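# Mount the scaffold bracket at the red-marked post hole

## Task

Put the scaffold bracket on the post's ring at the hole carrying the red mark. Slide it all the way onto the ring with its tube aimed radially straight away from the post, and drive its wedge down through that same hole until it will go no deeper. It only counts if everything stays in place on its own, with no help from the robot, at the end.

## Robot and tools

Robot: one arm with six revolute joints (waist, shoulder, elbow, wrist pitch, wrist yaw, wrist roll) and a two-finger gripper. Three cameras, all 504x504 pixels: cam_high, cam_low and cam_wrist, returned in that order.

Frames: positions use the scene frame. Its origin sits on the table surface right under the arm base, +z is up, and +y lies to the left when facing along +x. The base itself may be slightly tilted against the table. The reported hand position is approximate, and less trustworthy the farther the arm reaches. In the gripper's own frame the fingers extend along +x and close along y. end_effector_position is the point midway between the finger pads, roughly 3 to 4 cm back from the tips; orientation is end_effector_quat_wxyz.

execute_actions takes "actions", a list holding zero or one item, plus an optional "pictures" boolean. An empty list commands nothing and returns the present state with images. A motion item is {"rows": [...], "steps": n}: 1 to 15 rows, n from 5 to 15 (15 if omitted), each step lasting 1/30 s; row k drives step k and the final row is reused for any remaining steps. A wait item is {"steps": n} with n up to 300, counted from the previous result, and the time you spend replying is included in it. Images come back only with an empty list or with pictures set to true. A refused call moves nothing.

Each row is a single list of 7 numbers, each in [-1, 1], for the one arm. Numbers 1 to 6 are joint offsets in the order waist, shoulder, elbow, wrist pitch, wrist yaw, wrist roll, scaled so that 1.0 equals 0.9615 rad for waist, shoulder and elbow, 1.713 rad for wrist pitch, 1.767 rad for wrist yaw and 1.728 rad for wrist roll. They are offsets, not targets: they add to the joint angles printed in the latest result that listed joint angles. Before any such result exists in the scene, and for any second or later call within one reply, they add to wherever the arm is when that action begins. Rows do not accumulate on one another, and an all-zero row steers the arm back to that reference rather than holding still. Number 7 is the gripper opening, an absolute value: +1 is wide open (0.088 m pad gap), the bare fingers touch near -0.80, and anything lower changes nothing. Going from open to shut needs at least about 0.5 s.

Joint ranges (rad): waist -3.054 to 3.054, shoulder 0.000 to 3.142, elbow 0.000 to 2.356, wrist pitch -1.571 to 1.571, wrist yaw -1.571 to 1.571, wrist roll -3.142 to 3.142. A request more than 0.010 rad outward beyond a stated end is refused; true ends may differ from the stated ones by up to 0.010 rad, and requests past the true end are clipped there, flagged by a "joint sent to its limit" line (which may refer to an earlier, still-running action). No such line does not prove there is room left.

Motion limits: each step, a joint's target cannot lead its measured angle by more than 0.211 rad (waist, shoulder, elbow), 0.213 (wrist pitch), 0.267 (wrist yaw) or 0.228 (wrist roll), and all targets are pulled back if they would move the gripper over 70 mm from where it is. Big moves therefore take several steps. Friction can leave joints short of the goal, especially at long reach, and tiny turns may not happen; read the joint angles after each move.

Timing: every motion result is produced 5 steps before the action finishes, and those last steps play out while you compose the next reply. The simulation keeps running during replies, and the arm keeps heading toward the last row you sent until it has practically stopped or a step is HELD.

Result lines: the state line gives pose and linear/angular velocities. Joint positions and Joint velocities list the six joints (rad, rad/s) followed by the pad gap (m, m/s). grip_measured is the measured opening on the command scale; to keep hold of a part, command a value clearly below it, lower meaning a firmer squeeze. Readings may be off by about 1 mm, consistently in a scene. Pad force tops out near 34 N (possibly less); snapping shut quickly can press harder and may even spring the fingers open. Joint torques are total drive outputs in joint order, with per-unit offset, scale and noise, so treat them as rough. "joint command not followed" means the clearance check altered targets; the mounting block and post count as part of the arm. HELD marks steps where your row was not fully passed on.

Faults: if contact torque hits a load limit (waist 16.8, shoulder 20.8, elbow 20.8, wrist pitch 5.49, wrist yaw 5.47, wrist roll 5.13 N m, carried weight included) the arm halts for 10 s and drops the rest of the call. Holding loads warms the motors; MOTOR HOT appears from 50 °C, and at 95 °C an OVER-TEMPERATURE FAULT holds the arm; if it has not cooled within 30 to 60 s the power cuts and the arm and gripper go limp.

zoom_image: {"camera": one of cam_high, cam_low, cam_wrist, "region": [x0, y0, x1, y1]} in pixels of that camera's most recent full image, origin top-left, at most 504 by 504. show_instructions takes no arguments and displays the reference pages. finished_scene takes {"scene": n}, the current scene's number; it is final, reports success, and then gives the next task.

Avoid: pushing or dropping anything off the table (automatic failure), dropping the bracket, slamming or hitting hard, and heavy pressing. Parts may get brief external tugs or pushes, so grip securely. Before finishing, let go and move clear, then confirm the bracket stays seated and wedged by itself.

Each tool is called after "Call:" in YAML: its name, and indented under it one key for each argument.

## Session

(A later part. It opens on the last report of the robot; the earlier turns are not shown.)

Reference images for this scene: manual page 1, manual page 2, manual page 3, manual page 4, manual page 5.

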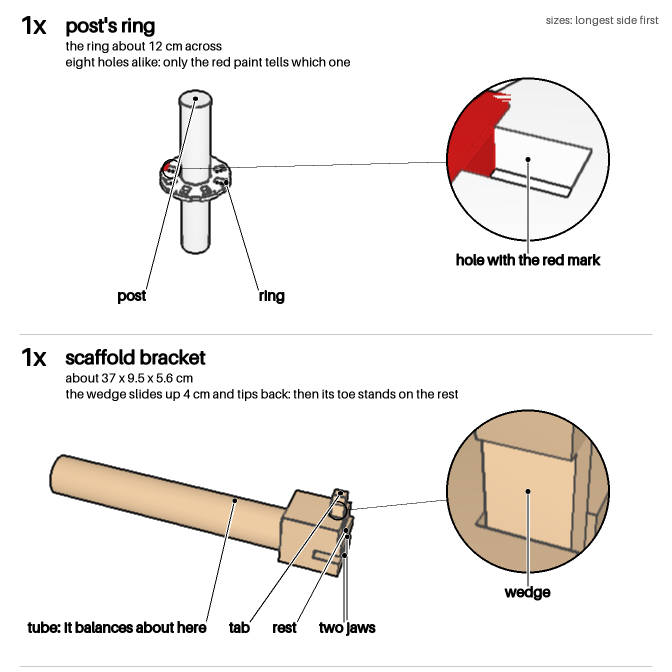

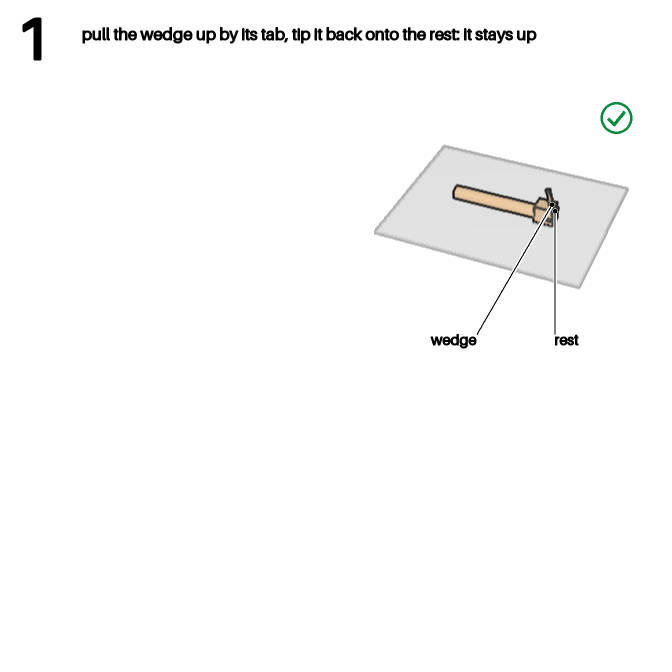

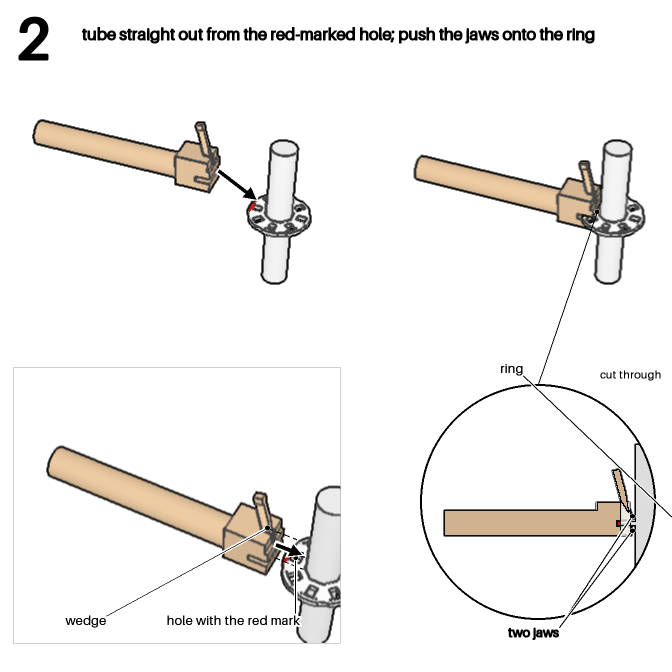

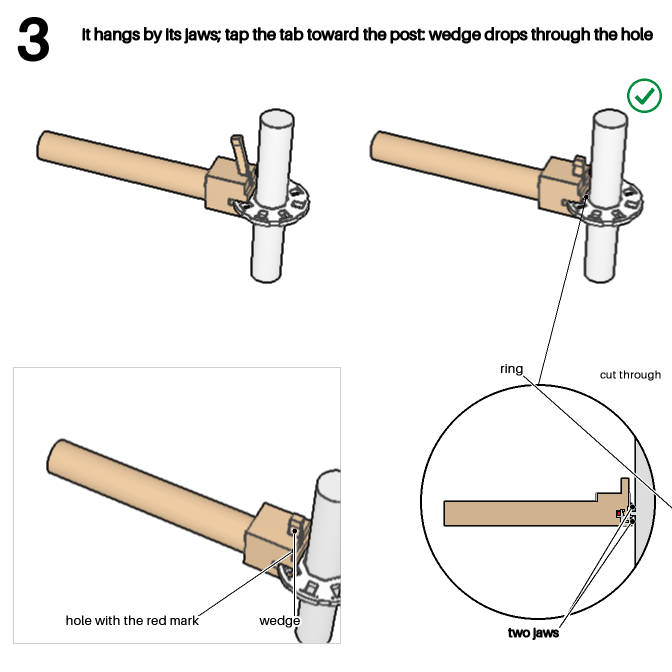

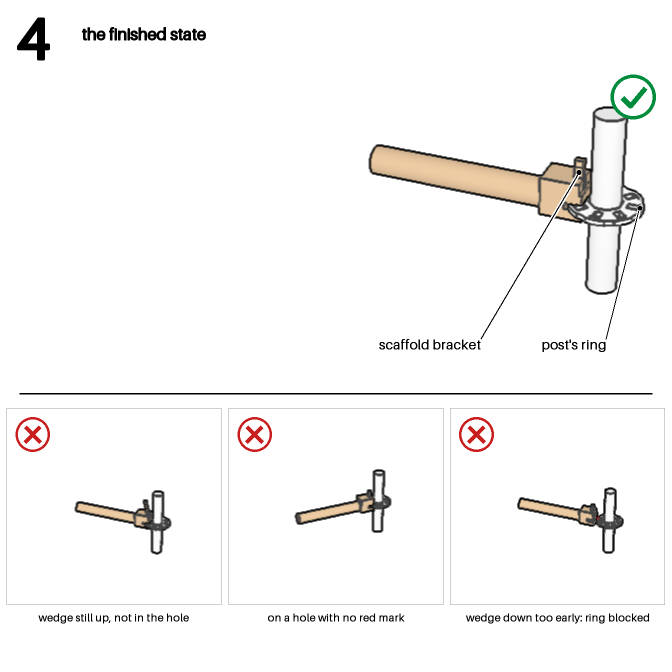

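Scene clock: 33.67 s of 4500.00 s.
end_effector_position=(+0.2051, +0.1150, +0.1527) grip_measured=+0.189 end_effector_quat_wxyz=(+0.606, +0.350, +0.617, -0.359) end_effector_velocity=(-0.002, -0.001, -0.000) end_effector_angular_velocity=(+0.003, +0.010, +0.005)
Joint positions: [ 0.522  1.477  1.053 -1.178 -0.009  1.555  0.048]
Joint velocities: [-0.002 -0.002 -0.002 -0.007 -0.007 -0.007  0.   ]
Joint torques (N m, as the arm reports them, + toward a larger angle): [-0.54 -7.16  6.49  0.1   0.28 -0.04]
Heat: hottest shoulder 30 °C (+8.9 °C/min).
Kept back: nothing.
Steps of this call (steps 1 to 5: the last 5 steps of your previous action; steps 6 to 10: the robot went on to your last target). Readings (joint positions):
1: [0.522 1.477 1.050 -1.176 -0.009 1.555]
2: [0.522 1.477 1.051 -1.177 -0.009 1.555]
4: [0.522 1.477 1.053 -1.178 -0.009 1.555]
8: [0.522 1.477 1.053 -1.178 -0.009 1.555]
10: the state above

Call:
execute_actions:
  actions:
    - {"rows": [[-0.008,-0.012,0.022,-0.003,0.003,0,-0.6],[-0.008,-0.014,0.026,-0.005,0.003,0,-0.6],[-0.008,-0.016,0.030,-0.007,0.003,0,-0.6],[-0.008,-0.018,0.034,-0.009,0.003,0,-0.6],[-0.008,-0.020,0.038,-0.011,0.003,0,-0.6],[-0.008,-0.020,0.042,-0.013,0.003,0,-0.6],[-0.008,-0.020,0.046,-0.015,0.003,0,-0.6],[-0.008,-0.020,0.049,-0.016,0.003,0,-0.6]], "steps": 15}

Call:
execute_actions:
  actions:
    - {"steps": 10}

Scene clock: 34.37 s of 4500.00 s.
end_effector_position=(+0.2060, +0.1155, +0.1582) grip_measured=+0.189 end_effector_quat_wxyz=(+0.605, +0.353, +0.617, -0.359) end_effector_velocity=(+0.007, -0.000, +0.018) end_effector_angular_velocity=(-0.002, -0.043, -0.009)
Joint positions: [ 0.519  1.477  1.074 -1.199 -0.012  1.557  0.048]
Joint velocities: [-0.002 -0.017  0.056 -0.037  0.022  0.007 -0.   ]
Joint torques (N m, as the arm reports them, + toward a larger angle): [-0.63 -7.5   6.35  0.14  0.37 -0.08]
Heat: hottest shoulder 30 °C (+8.7 °C/min).
Steps of this call (steps 1 to 11: the robot went on to your last target; steps 12 to 21: the first 10 steps of this action). Readings (joint positions):
12: [0.522 1.477 1.053 -1.178 -0.009 1.555]
13: [0.521 1.477 1.053 -1.179 -0.009 1.555]
15: [0.520 1.477 1.057 -1.183 -0.010 1.555]
19: [0.520 1.477 1.069 -1.196 -0.012 1.556]
21: the state above

Scene clock: 34.70 s of 4500.00 s.
end_effector_position=(+0.2063, +0.1157, +0.1591) grip_measured=+0.189 end_effector_quat_wxyz=(+0.605, +0.353, +0.617, -0.359) end_effector_velocity=(-0.003, +0.001, -0.000) end_effector_angular_velocity=(+0.016, +0.017, -0.010)
Joint positions: [ 0.519  1.476  1.078 -1.201 -0.012  1.558  0.048]
Joint velocities: [-0.002 -0.002 -0.002 -0.007 -0.022  0.007 -0.   ]
Joint torques (N m, as the arm reports them, + toward a larger angle): [-0.57 -7.55  6.55  0.12  0.37 -0.08]
Heat: hottest shoulder 30 °C (+8.6 °C/min).
Kept back: nothing.
Steps of this call (steps 1 to 5: the last 5 steps of your previous action; steps 6 to 10: the robot went on to your last target). Readings (joint positions):
1: [0.519 1.476 1.076 -1.199 -0.012 1.558]
2: [0.519 1.476 1.077 -1.200 -0.012 1.558]
4: [0.519 1.476 1.077 -1.201 -0.012 1.558]
8: [0.519 1.476 1.078 -1.201 -0.012 1.558]
10: the state above

z=.159. Continue ramp.

Call:
execute_actions:
  actions:
    - {"rows": [[-0.01,-0.004,0.022,-0.003,0.004,0,-0.6],[-0.01,-0.005,0.026,-0.005,0.004,0,-0.6],[-0.01,-0.006,0.030,-0.007,0.004,0,-0.6],[-0.01,-0.007,0.034,-0.009,0.004,0,-0.6],[-0.01,-0.008,0.038,-0.011,0.004,0,-0.6],[-0.01,-0.008,0.042,-0.013,0.004,0,-0.6],[-0.01,-0.008,0.046,-0.015,0.004,0,-0.6]], "steps": 15}

Call:
execute_actions:
  actions:
    - {"steps": 10}
  pictures: true

Call:
zoom_image:
  camera: "cam_low"
  region: [150, 160, 290, 270]

Call:
zoom_image:
  camera: "cam_high"
  region: [200, 180, 330, 280]

Scene clock: 35.37 s of 4500.00 s.
end_effector_position=(+0.2069, +0.1160, +0.1640) grip_measured=+0.189 end_effector_quat_wxyz=(+0.603, +0.355, +0.618, -0.359) end_effector_velocity=(+0.000, +0.002, +0.010) end_effector_angular_velocity=(+0.020, +0.009, -0.030)
Joint positions: [ 0.517  1.476  1.097 -1.22  -0.016  1.559  0.048]
Joint velocities: [-0.007 -0.002  0.037 -0.037 -0.022  0.022 -0.   ]
Joint torques (N m, as the arm reports them, + toward a larger angle): [-0.78 -6.34  6.49  0.16  0.48 -0.09]
Heat: hottest shoulder 30 °C (+8.5 °C/min).
Steps of this call (steps 1 to 10: the robot went on to your last target; steps 11 to 20: the first 10 steps of this action). Readings (joint positions):
11: [0.519 1.476 1.078 -1.201 -0.012 1.557]
12: [0.519 1.476 1.078 -1.201 -0.013 1.557]
14: [0.518 1.476 1.081 -1.206 -0.014 1.556]
18: [0.517 1.476 1.093 -1.218 -0.016 1.557]
20: the state above

Scene clock: 35.70 s of 4500.00 s.
end_effector_position=(+0.2069, +0.1160, +0.1645) grip_measured=+0.189 end_effector_quat_wxyz=(+0.603, +0.355, +0.618, -0.359) end_effector_velocity=(+0.001, +0.001, -0.000) end_effector_angular_velocity=(+0.010, -0.003, +0.019)
Joint positions: [ 0.517  1.476  1.099 -1.222 -0.016  1.559  0.048]
Joint velocities: [-0.002 -0.002 -0.002  0.007 -0.007 -0.022  0.   ]
Joint torques (N m, as the arm reports them, + toward a larger angle): [-0.77 -6.26  6.6   0.11  0.44 -0.05]
Heat: hottest shoulder 30 °C (+8.4 °C/min).
Kept back: nothing.
Steps of this call (steps 1 to 5: the last 5 steps of your previous action; steps 6 to 10: the robot went on to your last target). Readings (joint positions):
1: [0.517 1.476 1.098 -1.221 -0.016 1.559]
2: [0.517 1.476 1.098 -1.221 -0.016 1.559]
4: [0.517 1.476 1.099 -1.221 -0.016 1.559]
8: [0.517 1.476 1.099 -1.222 -0.016 1.559]
10: the state above

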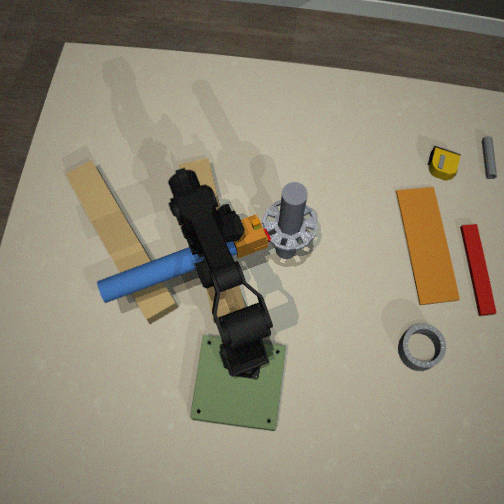

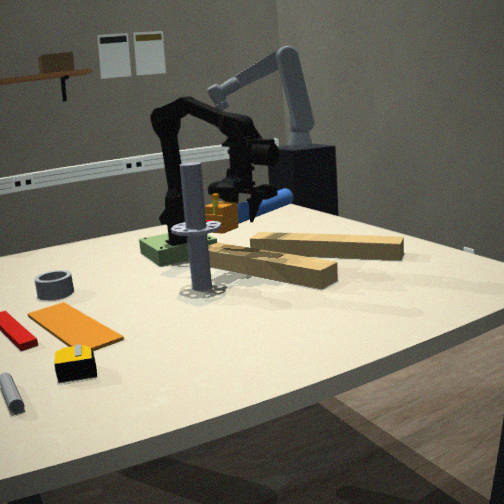

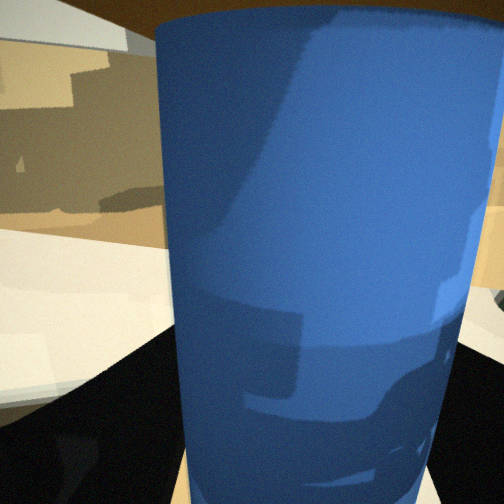

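Region (150, 160, 290, 270) of cam_low's 504x504 image, scaled by 3.600, with more detail than that image has; it fills the top 396 rows of this view, and the rest is white.

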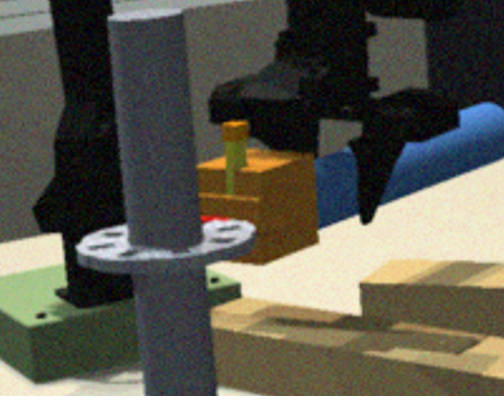

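Region (200, 180, 330, 280) of cam_high's 504x504 image, scaled by 3.877, with more detail than that image has; it fills the top 388 rows of this view, and the rest is white.

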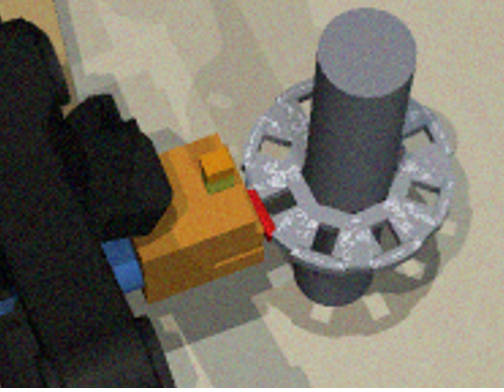

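Call:
execute_actions:
  actions:
    - {"rows": [[-0.012,0,0,0,0.004,-0.005,-0.6],[-0.02,0,0,0,0.004,-0.01,-0.6],[-0.028,0,0,0,0.004,-0.014,-0.6]], "steps": 15}

Call:
execute_actions:
  actions:
    - {"steps": 10}

Scene clock: 36.30 s of 4500.00 s.
end_effector_position=(+0.2060, +0.1154, +0.1637) grip_measured=+0.189 end_effector_quat_wxyz=(+0.600, +0.353, +0.623, -0.356) end_effector_velocity=(-0.001, -0.004, -0.000) end_effector_angular_velocity=(-0.009, +0.003, +0.015)
Joint positions: [ 0.51   1.477  1.097 -1.225 -0.026  1.544  0.048]
Joint velocities: [-0.007 -0.002 -0.002 -0.007  0.007 -0.022  0.   ]
Joint torques (N m, as the arm reports them, + toward a larger angle): [-2.03 -5.49  4.77  0.6   0.72 -0.25]
Heat: hottest shoulder 30 °C (+8.3 °C/min).
Steps of this call (steps 1 to 8: the robot went on to your last target; steps 9 to 18: the first 10 steps of this action). Readings (joint positions):
9: [0.517 1.477 1.099 -1.222 -0.016 1.559]
10: [0.517 1.477 1.099 -1.223 -0.017 1.558]
12: [0.513 1.477 1.099 -1.225 -0.022 1.552]
16: [0.510 1.477 1.097 -1.225 -0.026 1.545]
18: the state above

Scene clock: 36.63 s of 4500.00 s.
end_effector_position=(+0.2059, +0.1153, +0.1636) grip_measured=+0.189 end_effector_quat_wxyz=(+0.600, +0.353, +0.623, -0.356) end_effector_velocity=(-0.003, -0.001, -0.001) end_effector_angular_velocity=(+0.001, +0.014, +0.019)
Joint positions: [ 0.51   1.477  1.096 -1.225 -0.027  1.543  0.048]
Joint velocities: [-0.002 -0.002 -0.007 -0.007 -0.007 -0.022 -0.   ]
Joint torques (N m, as the arm reports them, + toward a larger angle): [-2.09 -5.52  4.77  0.61  0.72 -0.23]
Heat: hottest shoulder 30 °C (+8.2 °C/min).
Kept back: nothing.
Steps of this call (steps 1 to 5: the last 5 steps of your previous action; steps 6 to 10: the robot went on to your last target). Readings (joint positions):
1: [0.510 1.477 1.097 -1.225 -0.026 1.544]
2: [0.510 1.477 1.097 -1.225 -0.026 1.543]
4: [0.510 1.477 1.097 -1.225 -0.027 1.543]
8: [0.510 1.477 1.096 -1.225 -0.027 1.543]
10: the state above

Call:
execute_actions:
  actions:
    - {"rows": [[0.006,-0.002,0.02,-0.002,0.012,0.004,-0.6],[0.002,-0.003,0.024,-0.004,0.012,0.004,-0.6],[0.0,-0.004,0.028,-0.006,0.012,0.004,-0.6],[-0.002,-0.005,0.032,-0.008,0.012,0.004,-0.6],[-0.002,-0.006,0.036,-0.010,0.012,0.004,-0.6],[-0.002,-0.006,0.040,-0.012,0.012,0.004,-0.6],[-0.002,-0.006,0.044,-0.014,0.012,0.004,-0.6],[-0.002,-0.006,0.048,-0.016,0.012,0.004,-0.6]], "steps": 15}

Call:
execute_actions:
  actions:
    - {"steps": 10}

Scene clock: 37.20 s of 4500.00 s.
end_effector_position=(+0.2069, +0.1144, +0.1677) grip_measured=+0.190 end_effector_quat_wxyz=(+0.603, +0.350, +0.620, -0.361) end_effector_velocity=(+0.009, -0.002, +0.016) end_effector_angular_velocity=(+0.006, -0.027, -0.044)
Joint positions: [ 0.512  1.48   1.115 -1.244 -0.014  1.548  0.048]
Joint velocities: [-0.022 -0.002  0.061 -0.037  0.007  0.022 -0.   ]
Joint torques (N m, as the arm reports them, + toward a larger angle): [-0.42 -6.46  6.54  0.12  0.32  0.  ]
Heat: hottest shoulder 30 °C (+8.1 °C/min).
Steps of this call (steps 1 to 7: the robot went on to your last target; steps 8 to 17: the first 10 steps of this action). Readings (joint positions):
8: [0.510 1.477 1.096 -1.225 -0.026 1.542]
9: [0.512 1.477 1.096 -1.225 -0.024 1.543]
11: [0.513 1.479 1.097 -1.226 -0.021 1.545]
15: [0.513 1.480 1.109 -1.241 -0.018 1.547]
17: the state above

Scene clock: 37.53 s of 4500.00 s.
end_effector_position=(+0.2073, +0.1145, +0.1683) grip_measured=+0.189 end_effector_quat_wxyz=(+0.603, +0.351, +0.619, -0.361) end_effector_velocity=(-0.002, +0.001, +0.001) end_effector_angular_velocity=(+0.006, +0.006, +0.024)
Joint positions: [ 0.512  1.48   1.118 -1.246 -0.014  1.55   0.048]
Joint velocities: [ 0.002 -0.002  0.002 -0.007 -0.007 -0.022  0.   ]
Joint torques (N m, as the arm reports them, + toward a larger angle): [-0.45 -6.52  6.81 -0.03  0.35 -0.01]
Heat: hottest shoulder 30 °C (+8.0 °C/min).
Kept back: nothing.
Steps of this call (steps 1 to 5: the last 5 steps of your previous action; steps 6 to 10: the robot went on to your last target). Readings (joint positions):
1: [0.512 1.480 1.117 -1.245 -0.014 1.549]
2: [0.512 1.480 1.117 -1.245 -0.014 1.550]
4: [0.512 1.480 1.117 -1.245 -0.014 1.550]
8: [0.512 1.480 1.117 -1.246 -0.014 1.550]
10: the state above

Call:
execute_actions:
  actions:
    - {"rows": [[-0.01,0,0,0,0.004,-0.005,-0.6],[-0.018,0,0,0,0.004,-0.01,-0.6],[-0.026,0,0,0,0.004,-0.014,-0.6]], "steps": 15}

Call:
execute_actions:
  actions:
    - {"steps": 10}
  pictures: true

Call:
zoom_image:
  camera: "cam_low"
  region: [150, 160, 290, 270]

Call:
zoom_image:
  camera: "cam_high"
  region: [200, 180, 330, 280]

Scene clock: 38.07 s of 4500.00 s.
end_effector_position=(+0.2096, +0.1086, +0.1669) grip_measured=+0.189 end_effector_quat_wxyz=(+0.603, +0.348, +0.618, -0.364) end_effector_velocity=(-0.005, -0.003, +0.000) end_effector_angular_velocity=(-0.004, +0.023, -0.015)
Joint positions: [ 0.49   1.483  1.115 -1.246 -0.007  1.529  0.048]
Joint velocities: [-0.007 -0.002 -0.002 -0.022 -0.007  0.007 -0.   ]
Joint torques (N m, as the arm reports them, + toward a larger angle): [-0.3  -5.75  4.76  0.42 -0.02 -0.09]
Heat: hottest shoulder 30 °C (+7.9 °C/min).
Steps of this call (steps 1 to 6: the robot went on to your last target; steps 7 to 16: the first 10 steps of this action). Readings (joint positions):
7: [0.511 1.481 1.118 -1.246 -0.014 1.549]
8: [0.509 1.482 1.117 -1.246 -0.013 1.546]
10: [0.500 1.482 1.117 -1.246 -0.011 1.536]
14: [0.490 1.483 1.115 -1.246 -0.007 1.529]
16: the state above

Scene clock: 38.40 s of 4500.00 s.
end_effector_position=(+0.2095, +0.1085, +0.1668) grip_measured=+0.189 end_effector_quat_wxyz=(+0.603, +0.348, +0.618, -0.364) end_effector_velocity=(-0.001, -0.003, -0.000) end_effector_angular_velocity=(-0.010, +0.003, -0.010)
Joint positions: [ 0.49   1.483  1.114 -1.246 -0.007  1.529  0.048]
Joint velocities: [-0.002 -0.002 -0.002 -0.007  0.007  0.007 -0.   ]
Joint torques (N m, as the arm reports them, + toward a larger angle): [-0.32 -5.78  4.77  0.43  0.01 -0.1 ]
Heat: hottest shoulder 30 °C (+7.8 °C/min).
Kept back: nothing.
Steps of this call (steps 1 to 5: the last 5 steps of your previous action; steps 6 to 10: the robot went on to your last target). Readings (joint positions):
1: [0.490 1.483 1.115 -1.246 -0.007 1.529]
2: [0.490 1.483 1.115 -1.246 -0.007 1.529]
4: [0.490 1.483 1.114 -1.246 -0.007 1.529]
8: [0.490 1.483 1.114 -1.246 -0.007 1.529]
10: the state above

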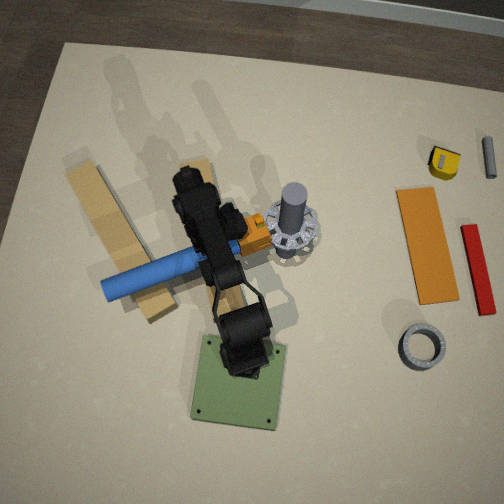

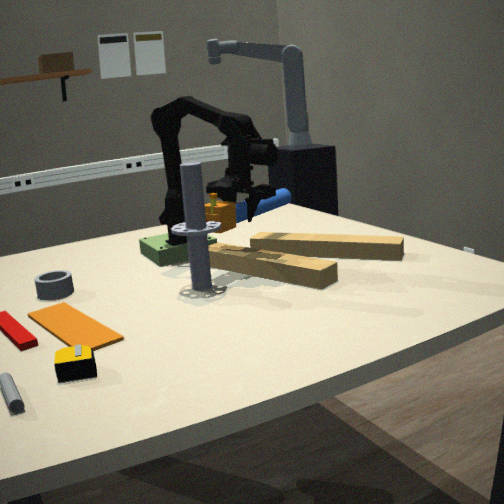

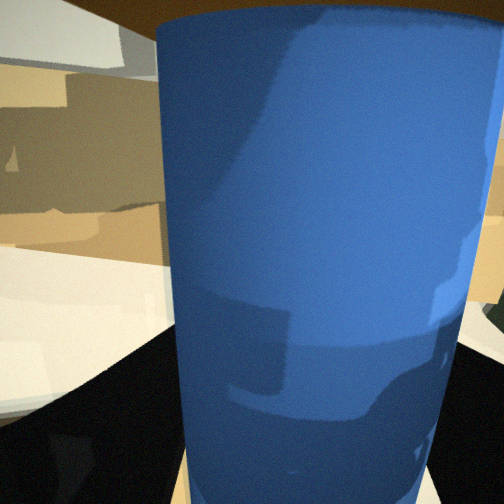

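Region (150, 160, 290, 270) of cam_low's 504x504 image, scaled by 3.600, with more detail than that image has; it fills the top 396 rows of this view, and the rest is white.

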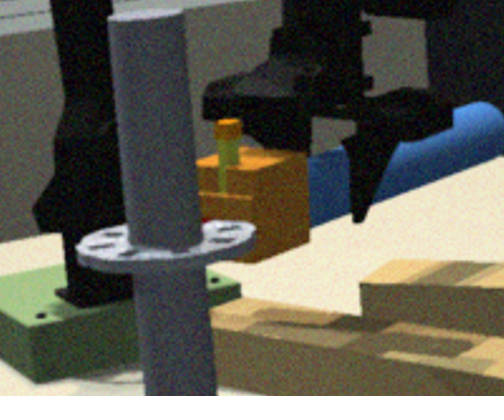

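Region (200, 180, 330, 280) of cam_high's 504x504 image, scaled by 3.877, with more detail than that image has; it fills the top 388 rows of this view, and the rest is white.

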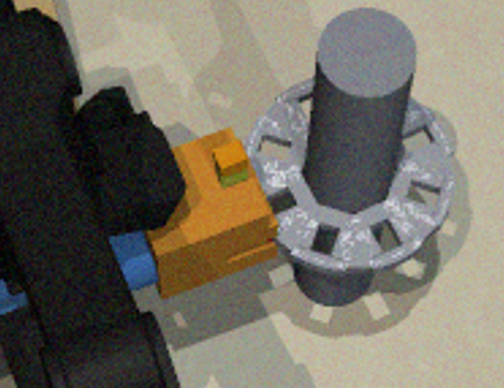

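Call:
execute_actions:
  actions:
    - {"rows": [[-0.015,0.001,0.004,0,0.003,-0.007,-0.6],[-0.03,0.002,0.004,0,0.003,-0.014,-0.6],[-0.042,0.003,0.004,0,0.003,-0.02,-0.6],[-0.052,0.004,0.004,0,0.003,-0.026,-0.6]], "steps": 15}

Call:
execute_actions:
  actions:
    - {"steps": 10}

Scene clock: 39.03 s of 4500.00 s.
end_effector_position=(+0.2098, +0.1074, +0.1663) grip_measured=+0.189 end_effector_quat_wxyz=(+0.595, +0.351, +0.628, -0.358) end_effector_velocity=(-0.002, -0.001, +0.000) end_effector_angular_velocity=(+0.018, +0.016, +0.009)
Joint positions: [ 0.467  1.485  1.114 -1.247 -0.034  1.5    0.048]
Joint velocities: [-0.012 -0.002 -0.002 -0.007 -0.022 -0.022 -0.   ]
Joint torques (N m, as the arm reports them, + toward a larger angle): [-2.74 -5.23  4.87  0.49  1.39 -0.43]
Heat: hottest shoulder 30 °C (+7.7 °C/min).
Steps of this call (steps 1 to 9: the robot went on to your last target; steps 10 to 19: the first 10 steps of this action). Readings (joint positions):
10: [0.489 1.483 1.114 -1.246 -0.008 1.528]
11: [0.486 1.484 1.114 -1.246 -0.010 1.524]
13: [0.476 1.485 1.114 -1.246 -0.022 1.512]
17: [0.468 1.485 1.114 -1.247 -0.033 1.501]
19: the state above

Scene clock: 39.37 s of 4500.00 s.
end_effector_position=(+0.2098, +0.1073, +0.1663) grip_measured=+0.189 end_effector_quat_wxyz=(+0.595, +0.351, +0.629, -0.357) end_effector_velocity=(+0.001, -0.000, -0.000) end_effector_angular_velocity=(+0.010, -0.003, -0.000)
Joint positions: [ 0.467  1.485  1.114 -1.247 -0.036  1.498  0.048]
Joint velocities: [-0.007 -0.002 -0.002  0.007 -0.007 -0.007 -0.   ]
Joint torques (N m, as the arm reports them, + toward a larger angle): [-2.7  -5.24  4.9   0.49  1.41 -0.46]
Heat: hottest shoulder 30 °C (+7.6 °C/min).
Kept back: nothing.
Steps of this call (steps 1 to 5: the last 5 steps of your previous action; steps 6 to 10: the robot went on to your last target). Readings (joint positions):
1: [0.467 1.485 1.114 -1.247 -0.035 1.499]
2: [0.467 1.485 1.114 -1.247 -0.035 1.499]
4: [0.467 1.485 1.114 -1.247 -0.035 1.499]
8: [0.467 1.485 1.114 -1.247 -0.035 1.498]
10: the state above

Call:
execute_actions:
  actions:
    - {"rows": [[0.012,0,0.012,-0.002,0.016,0.004,-0.6],[0.016,0,0.02,-0.003,0.02,0.006,-0.6],[0.016,0,0.026,-0.004,0.02,0.006,-0.6]], "steps": 15}

Call:
execute_actions:
  actions:
    - {"steps": 10}

Scene clock: 40.00 s of 4500.00 s.
end_effector_position=(+0.2099, +0.1076, +0.1661) grip_measured=+0.189 end_effector_quat_wxyz=(+0.601, +0.347, +0.623, -0.361) end_effector_velocity=(+0.001, +0.001, -0.000) end_effector_angular_velocity=(-0.003, -0.010, +0.015)
Joint positions: [ 0.48   1.487  1.114 -1.246 -0.016  1.511  0.048]
Joint velocities: [ 0.007 -0.002 -0.002  0.007  0.007 -0.007 -0.   ]
Joint torques (N m, as the arm reports them, + toward a larger angle): [ 0.08 -5.57  6.67 -0.13  0.71 -0.1 ]
Heat: hottest shoulder 30 °C (+7.5 °C/min).
Steps of this call (steps 1 to 9: the robot went on to your last target; steps 10 to 19: the first 10 steps of this action). Readings (joint positions):
10: [0.467 1.485 1.114 -1.247 -0.034 1.499]
11: [0.471 1.485 1.114 -1.247 -0.029 1.502]
13: [0.477 1.486 1.114 -1.246 -0.021 1.508]
17: [0.479 1.487 1.114 -1.246 -0.018 1.510]
19: the state above

Scene clock: 40.33 s of 4500.00 s.
end_effector_position=(+0.2100, +0.1076, +0.1661) grip_measured=+0.189 end_effector_quat_wxyz=(+0.601, +0.347, +0.623, -0.361) end_effector_velocity=(-0.003, -0.001, -0.001) end_effector_angular_velocity=(+0.001, +0.014, -0.010)
Joint positions: [ 0.48   1.487  1.114 -1.246 -0.016  1.511  0.048]
Joint velocities: [-0.002 -0.002 -0.007 -0.007 -0.007  0.007 -0.001]
Joint torques (N m, as the arm reports them, + toward a larger angle): [ 0.1  -5.53  6.73 -0.15  0.67 -0.11]
Heat: hottest shoulder 30 °C (+7.4 °C/min).
Kept back: nothing.
Steps of this call (steps 1 to 5: the last 5 steps of your previous action; steps 6 to 10: the robot went on to your last target). Readings (joint positions):
1: [0.480 1.487 1.114 -1.246 -0.016 1.511]
2: [0.480 1.487 1.114 -1.246 -0.016 1.511]
4: [0.480 1.487 1.114 -1.246 -0.016 1.511]
8: [0.480 1.487 1.114 -1.246 -0.016 1.511]
10: the state above

Call:
execute_actions:
  actions:
    - {"rows": [[0,0,0.015,0,-0.008,0,-0.6],[-0.008,0,0.015,0,-0.014,-0.004,-0.6],[-0.016,0,0.015,0,-0.016,-0.008,-0.6],[-0.024,0.001,0.015,0,-0.016,-0.012,-0.6],[-0.032,0.002,0.015,0,-0.016,-0.016,-0.6]], "steps": 15}

Call:
execute_actions:
  actions:
    - {"steps": 10}
  pictures: true

Call:
zoom_image:
  camera: "cam_low"
  region: [150, 160, 290, 270]

Call:
zoom_image:
  camera: "cam_high"
  region: [200, 180, 330, 280]

Scene clock: 40.93 s of 4500.00 s.
end_effector_position=(+0.2100, +0.1073, +0.1661) grip_measured=+0.189 end_effector_quat_wxyz=(+0.592, +0.352, +0.632, -0.356) end_effector_velocity=(-0.005, -0.002, +0.000) end_effector_angular_velocity=(+0.012, +0.029, +0.009)
Joint positions: [ 0.461  1.488  1.115 -1.248 -0.044  1.492  0.048]
Joint velocities: [-0.012 -0.002 -0.002 -0.022 -0.022 -0.022  0.   ]
Joint torques (N m, as the arm reports them, + toward a larger angle): [-1.02 -5.44  5.76  0.49  0.02 -0.21]
Heat: hottest shoulder 30 °C (+7.3 °C/min).
Steps of this call (steps 1 to 8: the robot went on to your last target; steps 9 to 18: the first 10 steps of this action). Readings (joint positions):
9: [0.480 1.487 1.114 -1.247 -0.016 1.512]
10: [0.480 1.487 1.114 -1.247 -0.016 1.511]
12: [0.475 1.487 1.115 -1.248 -0.024 1.507]
16: [0.462 1.488 1.115 -1.248 -0.042 1.494]
18: the state above

Scene clock: 41.27 s of 4500.00 s.
end_effector_position=(+0.2100, +0.1072, +0.1661) grip_measured=+0.189 end_effector_quat_wxyz=(+0.591, +0.352, +0.632, -0.356) end_effector_velocity=(+0.001, +0.001, -0.000) end_effector_angular_velocity=(+0.011, -0.004, +0.019)
Joint positions: [ 0.459  1.488  1.115 -1.248 -0.045  1.491  0.048]
Joint velocities: [-0.002 -0.002 -0.002  0.007 -0.007 -0.022 -0.   ]
Joint torques (N m, as the arm reports them, + toward a larger angle): [-1.07 -5.45  5.77  0.49  0.03 -0.22]
Heat: hottest shoulder 30 °C (+7.3 °C/min).
Kept back: nothing.
Steps of this call (steps 1 to 5: the last 5 steps of your previous action; steps 6 to 10: the robot went on to your last target). Readings (joint positions):
1: [0.461 1.488 1.115 -1.248 -0.044 1.492]
2: [0.460 1.488 1.115 -1.248 -0.045 1.492]
4: [0.460 1.488 1.115 -1.248 -0.045 1.491]
8: [0.459 1.488 1.115 -1.248 -0.045 1.491]
10: the state above

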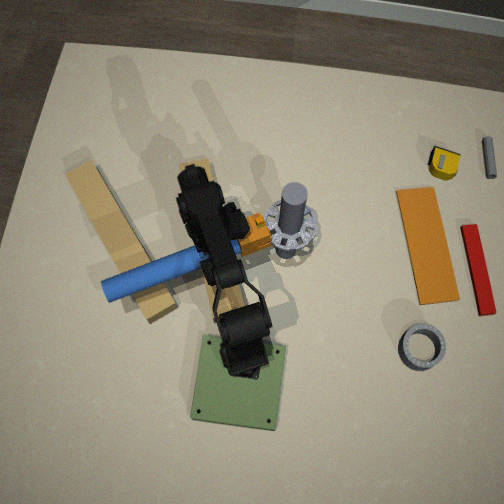

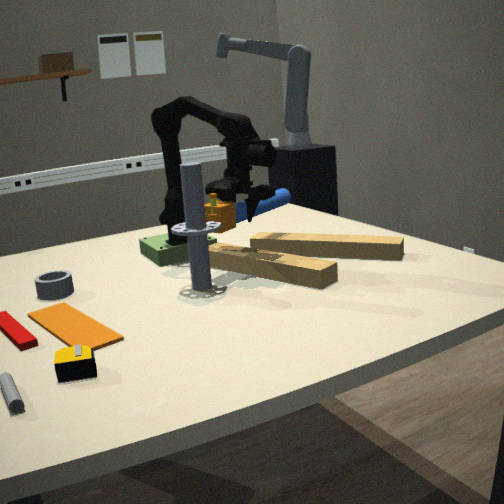

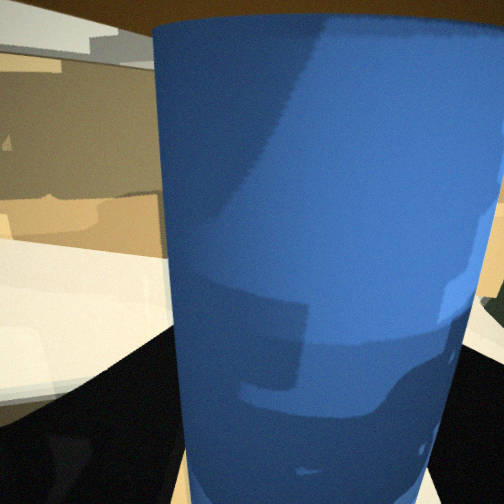

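Region (150, 160, 290, 270) of cam_low's 504x504 image, scaled by 3.600, with more detail than that image has; it fills the top 396 rows of this view, and the rest is white.

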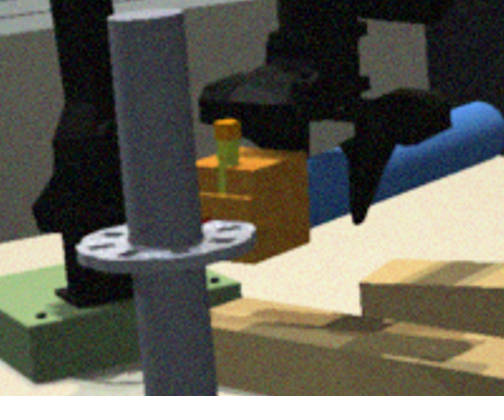

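Region (200, 180, 330, 280) of cam_high's 504x504 image, scaled by 3.877, with more detail than that image has; it fills the top 388 rows of this view, and the rest is white.

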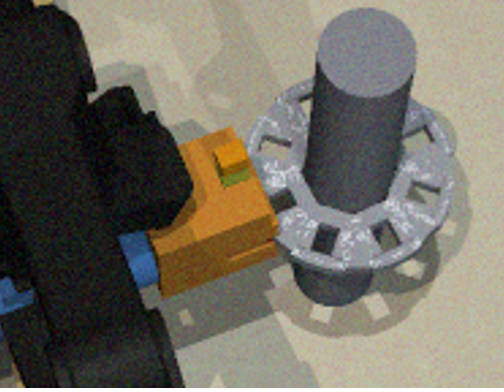

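Call:
execute_actions:
  actions:
    - {"rows": [[0.03,0,0.015,0,0.01,0.02,-0.6],[0.06,0,0.015,0,0.02,0.04,-0.6],[0.09,0,0.015,0,0.026,0.06,-0.6],[0.118,0,0.015,0,0.028,0.073,-0.6]], "steps": 15}

Call:
execute_actions:
  actions:
    - {"steps": 8}

Scene clock: 42.67 s of 4500.00 s.
end_effector_position=(+0.2008, +0.1251, +0.1645) grip_measured=+0.189 end_effector_quat_wxyz=(+0.604, +0.344, +0.618, -0.368) end_effector_velocity=(+0.003, -0.004, -0.000) end_effector_angular_velocity=(-0.042, -0.035, -0.052)
Joint positions: [ 0.571  1.494  1.115 -1.244 -0.003  1.608  0.048]
Joint velocities: [ 0.012 -0.002 -0.002  0.007  0.051  0.066  0.   ]
Joint torques (N m, as the arm reports them, + toward a larger angle): [-0.11 -6.24  5.77  0.11  0.17  0.08]
Heat: hottest shoulder 30 °C (+7.0 °C/min).
Steps of this call (steps 1 to 15: the robot went on to your last target; steps 16 to 32: nothing new was sent; steps 33 to 42: the first 10 steps of this action). Readings (joint positions):
33: [0.461 1.488 1.115 -1.247 -0.043 1.494]
34: [0.470 1.490 1.115 -1.246 -0.033 1.507]
36: [0.503 1.493 1.115 -1.241 -0.008 1.556]
40: [0.566 1.494 1.115 -1.244 -0.007 1.601]
42: the state above

Scene clock: 42.93 s of 4500.00 s.
end_effector_position=(+0.2012, +0.1245, +0.1645) grip_measured=+0.189 end_effector_quat_wxyz=(+0.604, +0.345, +0.615, -0.370) end_effector_velocity=(-0.004, -0.004, +0.000) end_effector_angular_velocity=(-0.017, +0.015, +0.020)
Joint positions: [ 0.571  1.494  1.115 -1.244  0.001  1.614  0.048]
Joint velocities: [-0.002 -0.002 -0.002 -0.022  0.007 -0.022 -0.   ]
Joint torques (N m, as the arm reports them, + toward a larger angle): [ 0.13 -6.2   5.82  0.12  0.12  0.06]
Heat: hottest shoulder 30 °C (+7.0 °C/min).
Kept back: nothing.
Steps of this call (steps 1 to 5: the last 5 steps of your previous action; steps 6 to 8: the robot went on to your last target). Readings (joint positions):
1: [0.571 1.494 1.115 -1.244 -0.001 1.611]
2: [0.571 1.494 1.115 -1.244 0.001 1.612]
4: [0.571 1.494 1.115 -1.244 0.001 1.614]
8: the state above

Call:
execute_actions:
  actions:
    - {"rows": [[0.04,0.1,0.1,0.01,0,-0.02,-0.6],[0.08,0.2,0.2,0.02,0,-0.045,-0.6],[0.126,0.288,0.287,0.026,0,-0.066,-0.6]], "steps": 15}

Call:
execute_actions:
  actions:
    - {"steps": 10}

Scene clock: 43.47 s of 4500.00 s.
end_effector_position=(+0.2413, +0.1957, +0.1532) grip_measured=+0.189 end_effector_quat_wxyz=(+0.643, +0.274, +0.652, -0.294) end_effector_velocity=(-0.006, -0.006, -0.008) end_effector_angular_velocity=(-0.046, +0.047, +0.039)
Joint positions: [ 0.696  1.772  1.363 -1.205 -0.002  1.507  0.048]
Joint velocities: [ 0.002  0.027 -0.002 -0.037  0.007 -0.037 -0.   ]
Joint torques (N m, as the arm reports them, + toward a larger angle): [-0.73 -8.38  6.84  0.7   0.13 -0.07]
Heat: hottest shoulder 30 °C (+6.9 °C/min).
Steps of this call (steps 1 to 6: the robot went on to your last target; steps 7 to 16: the first 10 steps of this action). Readings (joint positions):
7: [0.574 1.508 1.125 -1.252 0.003 1.612]
8: [0.584 1.543 1.158 -1.265 0.006 1.597]
10: [0.627 1.649 1.254 -1.225 0.009 1.547]
14: [0.690 1.767 1.360 -1.188 -0.002 1.511]
16: the state above

Scene clock: 43.80 s of 4500.00 s.
end_effector_position=(+0.2440, +0.1970, +0.1540) grip_measured=+0.189 end_effector_quat_wxyz=(+0.645, +0.276, +0.651, -0.291) end_effector_velocity=(+0.001, +0.001, -0.003) end_effector_angular_velocity=(+0.004, +0.007, +0.005)
Joint positions: [ 0.694  1.776  1.37  -1.201 -0.002  1.503  0.048]
Joint velocities: [-0.002  0.007 -0.002  0.007 -0.007 -0.007  0.   ]
Joint torques (N m, as the arm reports them, + toward a larger angle): [-0.3  -8.39  6.36  0.48  0.12 -0.07]
Heat: hottest shoulder 30 °C (+6.8 °C/min).
Kept back: nothing.
Steps of this call (steps 1 to 5: the last 5 steps of your previous action; steps 6 to 10: the robot went on to your last target). Readings (joint positions):
1: [0.696 1.773 1.363 -1.205 -0.002 1.506]
2: [0.696 1.774 1.365 -1.203 -0.002 1.505]
4: [0.694 1.775 1.368 -1.201 -0.002 1.504]
8: [0.694 1.775 1.370 -1.201 -0.002 1.503]
10: the state above

Call:
execute_actions:
  actions:
    - {"rows": [[-0.008,0.012,-0.04,0.032,0,0,-0.6],[-0.008,0.024,-0.08,0.065,0,0,-0.6],[-0.008,0.034,-0.12,0.097,0,0,-0.6],[-0.008,0.044,-0.155,0.125,0,0,-0.6],[-0.008,0.05,-0.18,0.145,0,0,-0.6],[-0.008,0.056,-0.2,0.161,0,0,-0.6]], "steps": 15}

Call:
execute_actions:
  actions:
    - {"steps": 12}

Scene clock: 44.40 s of 4500.00 s.
end_effector_position=(+0.2431, +0.1942, +0.0892) grip_measured=+0.187 end_effector_quat_wxyz=(+0.641, +0.278, +0.652, -0.296) end_effector_velocity=(+0.000, -0.011, -0.007) end_effector_angular_velocity=(-0.008, -0.072, +0.021)
Joint positions: [ 0.688  1.84   1.183 -0.956 -0.006  1.505  0.048]
Joint velocities: [-0.002 -0.051 -0.095  0.095  0.051 -0.022 -0.   ]
Joint torques (N m, as the arm reports them, + toward a larger angle): [-0.18 -8.8   4.55  1.34  0.12 -0.1 ]
Heat: hottest shoulder 30 °C (+6.8 °C/min).
Steps of this call (steps 1 to 8: the robot went on to your last target; steps 9 to 18: the first 10 steps of this action). Readings (joint positions):
9: [0.694 1.778 1.365 -1.193 -0.002 1.503]
10: [0.693 1.778 1.351 -1.167 -0.002 1.503]
12: [0.691 1.786 1.304 -1.081 -0.002 1.503]
16: [0.689 1.833 1.202 -0.967 -0.002 1.503]
18: the state above

Scene clock: 44.80 s of 4500.00 s.
end_effector_position=(+0.2460, +0.1961, +0.0895) grip_measured=+0.187 end_effector_quat_wxyz=(+0.645, +0.282, +0.649, -0.289) end_effector_velocity=(+0.001, +0.001, +0.002) end_effector_angular_velocity=(+0.013, -0.005, +0.005)
Joint positions: [ 0.688  1.837  1.181 -0.938 -0.004  1.502  0.048]
Joint velocities: [-0.002 -0.007 -0.002  0.007 -0.007 -0.007 -0.   ]
Joint torques (N m, as the arm reports them, + toward a larger angle): [-0.21 -8.76  3.91  1.35  0.09  0.01]
Heat: hottest shoulder 30 °C (+6.7 °C/min).
Kept back: nothing.
Steps of this call (steps 1 to 5: the last 5 steps of your previous action; steps 6 to 12: the robot went on to your last target). Readings (joint positions):
1: [0.688 1.838 1.182 -0.950 -0.005 1.505]
2: [0.688 1.837 1.181 -0.942 -0.005 1.502]
4: [0.688 1.837 1.181 -0.938 -0.004 1.502]
8: [0.688 1.837 1.181 -0.938 -0.004 1.502]
12: the state above

Release and rise.

Call:
execute_actions:
  actions:
    - {"rows": [[0,0,0,0,0,0,0.3],[0,0,0,0,0,0,0.5],[0,0,0,0,0,0,0.8],[0,0,0,0,0,0,1]], "steps": 15}

Call:
execute_actions:
  actions:
    - {"rows": [[0,-0.03,0.1,-0.08,0,0,1],[0,-0.06,0.2,-0.16,0,0,1],[0,-0.09,0.3,-0.24,0,0,1]], "steps": 15}

Call:
execute_actions:
  actions:
    - {"steps": 12}
  pictures: true

Call:
zoom_image:
  camera: "cam_low"
  region: [180, 170, 340, 290]

Scene clock: 45.30 s of 4500.00 s.
end_effector_position=(+0.2460, +0.1960, +0.0895) grip_measured=+0.559 end_effector_quat_wxyz=(+0.645, +0.282, +0.649, -0.289) end_effector_velocity=(-0.001, -0.000, -0.001) end_effector_angular_velocity=(+0.007, +0.003, +0.005)
Joint positions: [ 0.688  1.837  1.181 -0.938 -0.004  1.502  0.066]
Joint velocities: [-0.002 -0.002 -0.007  0.007 -0.007 -0.007  0.178]
Joint torques (N m, as the arm reports them, + toward a larger angle): [-0.05 -7.93  4.1   0.48 -0.01 -0.01]
Heat: hottest shoulder 30 °C (+6.6 °C/min).
Steps of this call (steps 1 to 5: the robot went on to your last target; steps 6 to 15: the first 10 steps of this action). Readings (joint positions):
6: [0.688 1.837 1.181 -0.938 -0.004 1.502]
7: [0.688 1.837 1.181 -0.938 -0.004 1.502]
9: [0.688 1.837 1.181 -0.938 -0.004 1.502]
13: [0.688 1.837 1.181 -0.938 -0.004 1.502]
15: the state above

Scene clock: 45.80 s of 4500.00 s.
end_effector_position=(+0.2414, +0.1929, +0.1890) grip_measured=+1.000 end_effector_quat_wxyz=(+0.645, +0.282, +0.649, -0.289) end_effector_velocity=(-0.030, -0.023, +0.023) end_effector_angular_velocity=(-0.090, +0.125, -0.010)
Joint positions: [ 0.688  1.739  1.467 -1.323 -0.004  1.502  0.088]
Joint velocities: [-0.002 -0.017  0.071 -0.242 -0.007  0.007  0.   ]
Joint torques (N m, as the arm reports them, + toward a larger angle): [-0.1  -5.8   4.13  0.2   0.   -0.01]
Heat: hottest shoulder 30 °C (+6.6 °C/min).
Steps of this call (steps 1 to 5: the last 5 steps of your previous action; steps 6 to 15: the first 10 steps of this action, its rows measured from where the robot was after step 5). Readings (joint positions):
5: [0.688 1.837 1.181 -0.938 -0.004 1.502]
6: [0.688 1.836 1.194 -0.964 -0.004 1.502]
7: [0.688 1.836 1.227 -1.030 -0.004 1.503]
9: [0.688 1.819 1.316 -1.144 -0.004 1.502]
13: [0.688 1.749 1.452 -1.298 -0.004 1.502]
15: the state above

Scene clock: 46.20 s of 4500.00 s.
end_effector_position=(+0.2380, +0.1902, +0.1874) grip_measured=+1.000 end_effector_quat_wxyz=(+0.640, +0.273, +0.653, -0.298) end_effector_velocity=(+0.005, +0.002, +0.001) end_effector_angular_velocity=(+0.011, -0.025, +0.005)
Joint positions: [ 0.688  1.746  1.468 -1.346 -0.004  1.502  0.088]
Joint velocities: [-0.002 -0.002  0.002  0.022  0.007 -0.007  0.   ]
Joint torques (N m, as the arm reports them, + toward a larger angle): [-0.11 -7.12  4.71  0.16 -0.01 -0.02]
Heat: hottest shoulder 30 °C (+6.5 °C/min).
Kept back: nothing.
Steps of this call (steps 1 to 5: the last 5 steps of your previous action; steps 6 to 12: the robot went on to your last target). Readings (joint positions):
1: [0.688 1.739 1.467 -1.330 -0.004 1.502]
2: [0.688 1.742 1.468 -1.336 -0.004 1.502]
4: [0.688 1.746 1.468 -1.341 -0.004 1.502]
8: [0.688 1.746 1.468 -1.345 -0.004 1.502]
12: the state above

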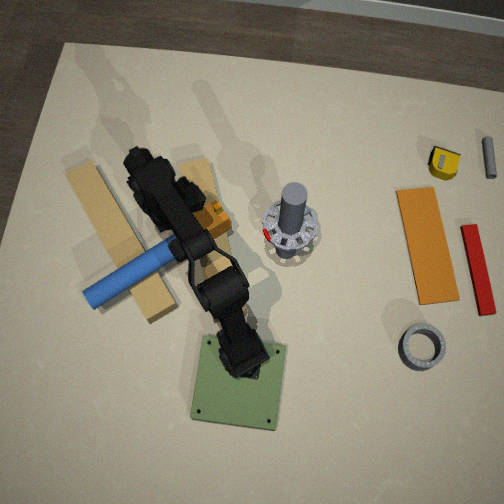

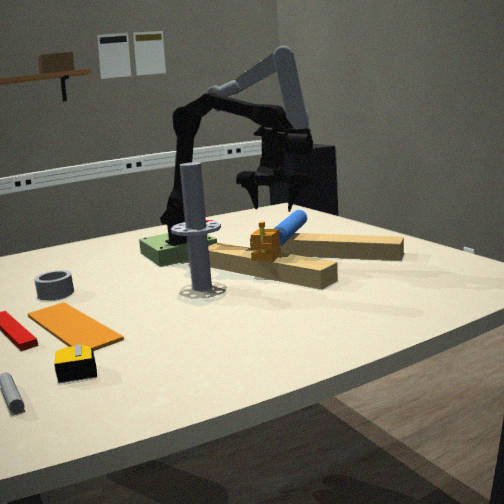

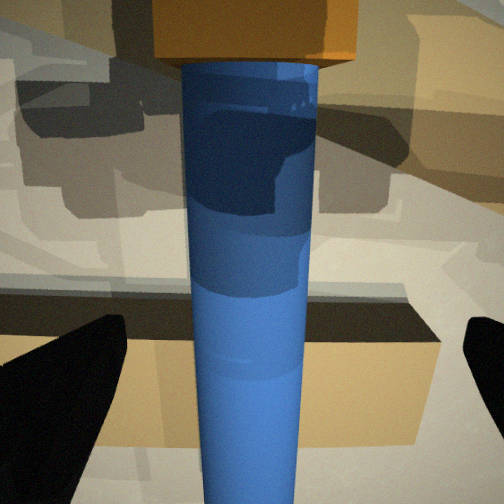

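Region (180, 170, 340, 290) of cam_low's 504x504 image, scaled by 3.150, with more detail than that image has; it fills the top 378 rows of this view, and the rest is white.

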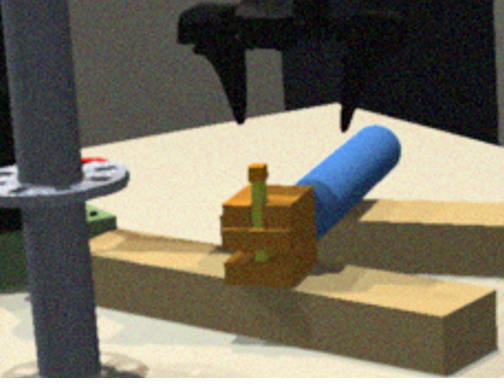

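Call:
execute_actions:
  actions:
    - {"rows": [[-0.16,0.05,0.07,0.003,0,-0.09,0.6],[-0.323,0.1,0.145,0.006,0,-0.182,0.3]], "steps": 15}

Call:
execute_actions:
  actions:
    - {"steps": 14}
  pictures: true

Scene clock: 47.10 s of 4500.00 s.
end_effector_position=(+0.3180, +0.1161, +0.1933) grip_measured=+0.321 end_effector_quat_wxyz=(+0.647, +0.296, +0.640, -0.289) end_effector_velocity=(+0.008, +0.002, +0.011) end_effector_angular_velocity=(+0.017, -0.033, +0.161)
Joint positions: [ 0.367  1.831  1.595 -1.333 -0.     1.203  0.055]
Joint velocities: [-0.007  0.002  0.046 -0.007 -0.007 -0.168 -0.011]
Joint torques (N m, as the arm reports them, + toward a larger angle): [ 1.32 -7.25  5.28  0.33 -0.19 -0.06]
Heat: hottest shoulder 30 °C (+6.4 °C/min).
Steps of this call (steps 1 to 17: the robot went on to your last target; steps 18 to 27: the first 10 steps of this action). Readings (joint positions):
18: [0.678 1.752 1.476 -1.352 -0.011 1.467]
19: [0.644 1.767 1.499 -1.355 -0.013 1.409]
21: [0.543 1.803 1.554 -1.332 -0.012 1.302]
25: [0.381 1.830 1.591 -1.332 0.000 1.217]
27: the state above

Scene clock: 47.57 s of 4500.00 s.
end_effector_position=(+0.3177, +0.1198, +0.1940) grip_measured=+0.300 end_effector_quat_wxyz=(+0.651, +0.290, +0.643, -0.280) end_effector_velocity=(-0.004, -0.002, +0.003) end_effector_angular_velocity=(-0.011, +0.009, -0.005)
Joint positions: [ 0.377  1.833  1.599 -1.333 -0.001  1.19   0.054]
Joint velocities: [ 0.002 -0.007  0.002 -0.022  0.007  0.007 -0.   ]
Joint torques (N m, as the arm reports them, + toward a larger angle): [-0.05 -7.26  5.52  0.37 -0.13 -0.07]
Heat: hottest shoulder 30 °C (+6.3 °C/min).
Kept back: nothing.
Steps of this call (steps 1 to 5: the last 5 steps of your previous action; steps 6 to 14: the robot went on to your last target). Readings (joint positions):
1: [0.368 1.831 1.596 -1.333 -0.000 1.199]
2: [0.371 1.831 1.597 -1.333 -0.000 1.196]
4: [0.376 1.832 1.598 -1.333 -0.001 1.193]
8: [0.377 1.832 1.599 -1.333 -0.001 1.191]
14: the state above

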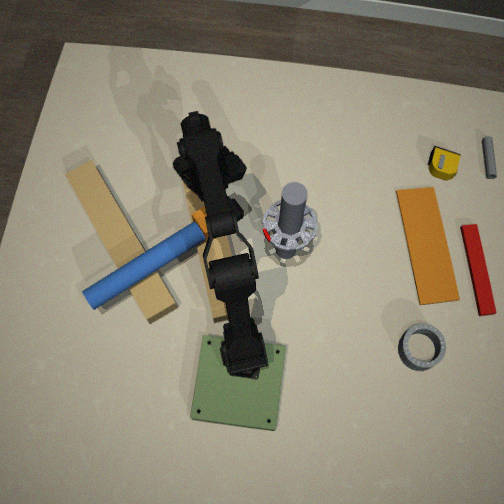

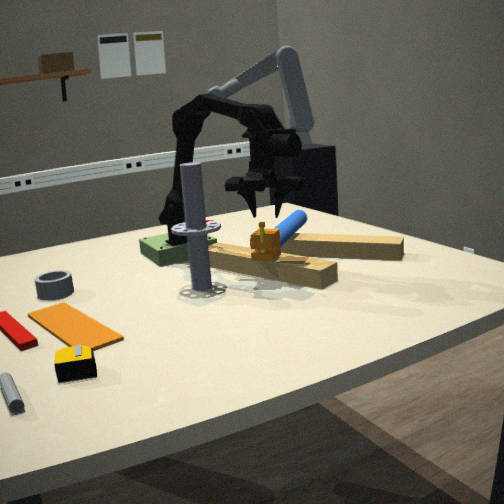

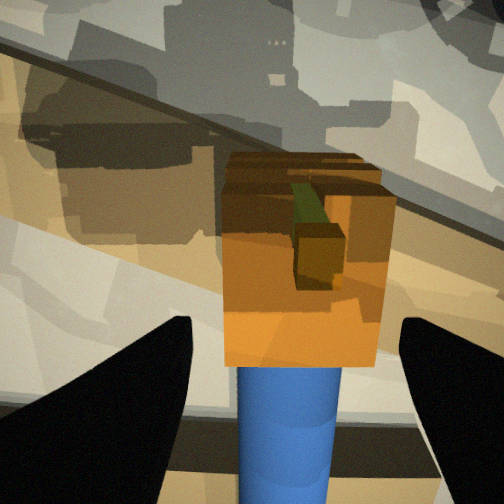

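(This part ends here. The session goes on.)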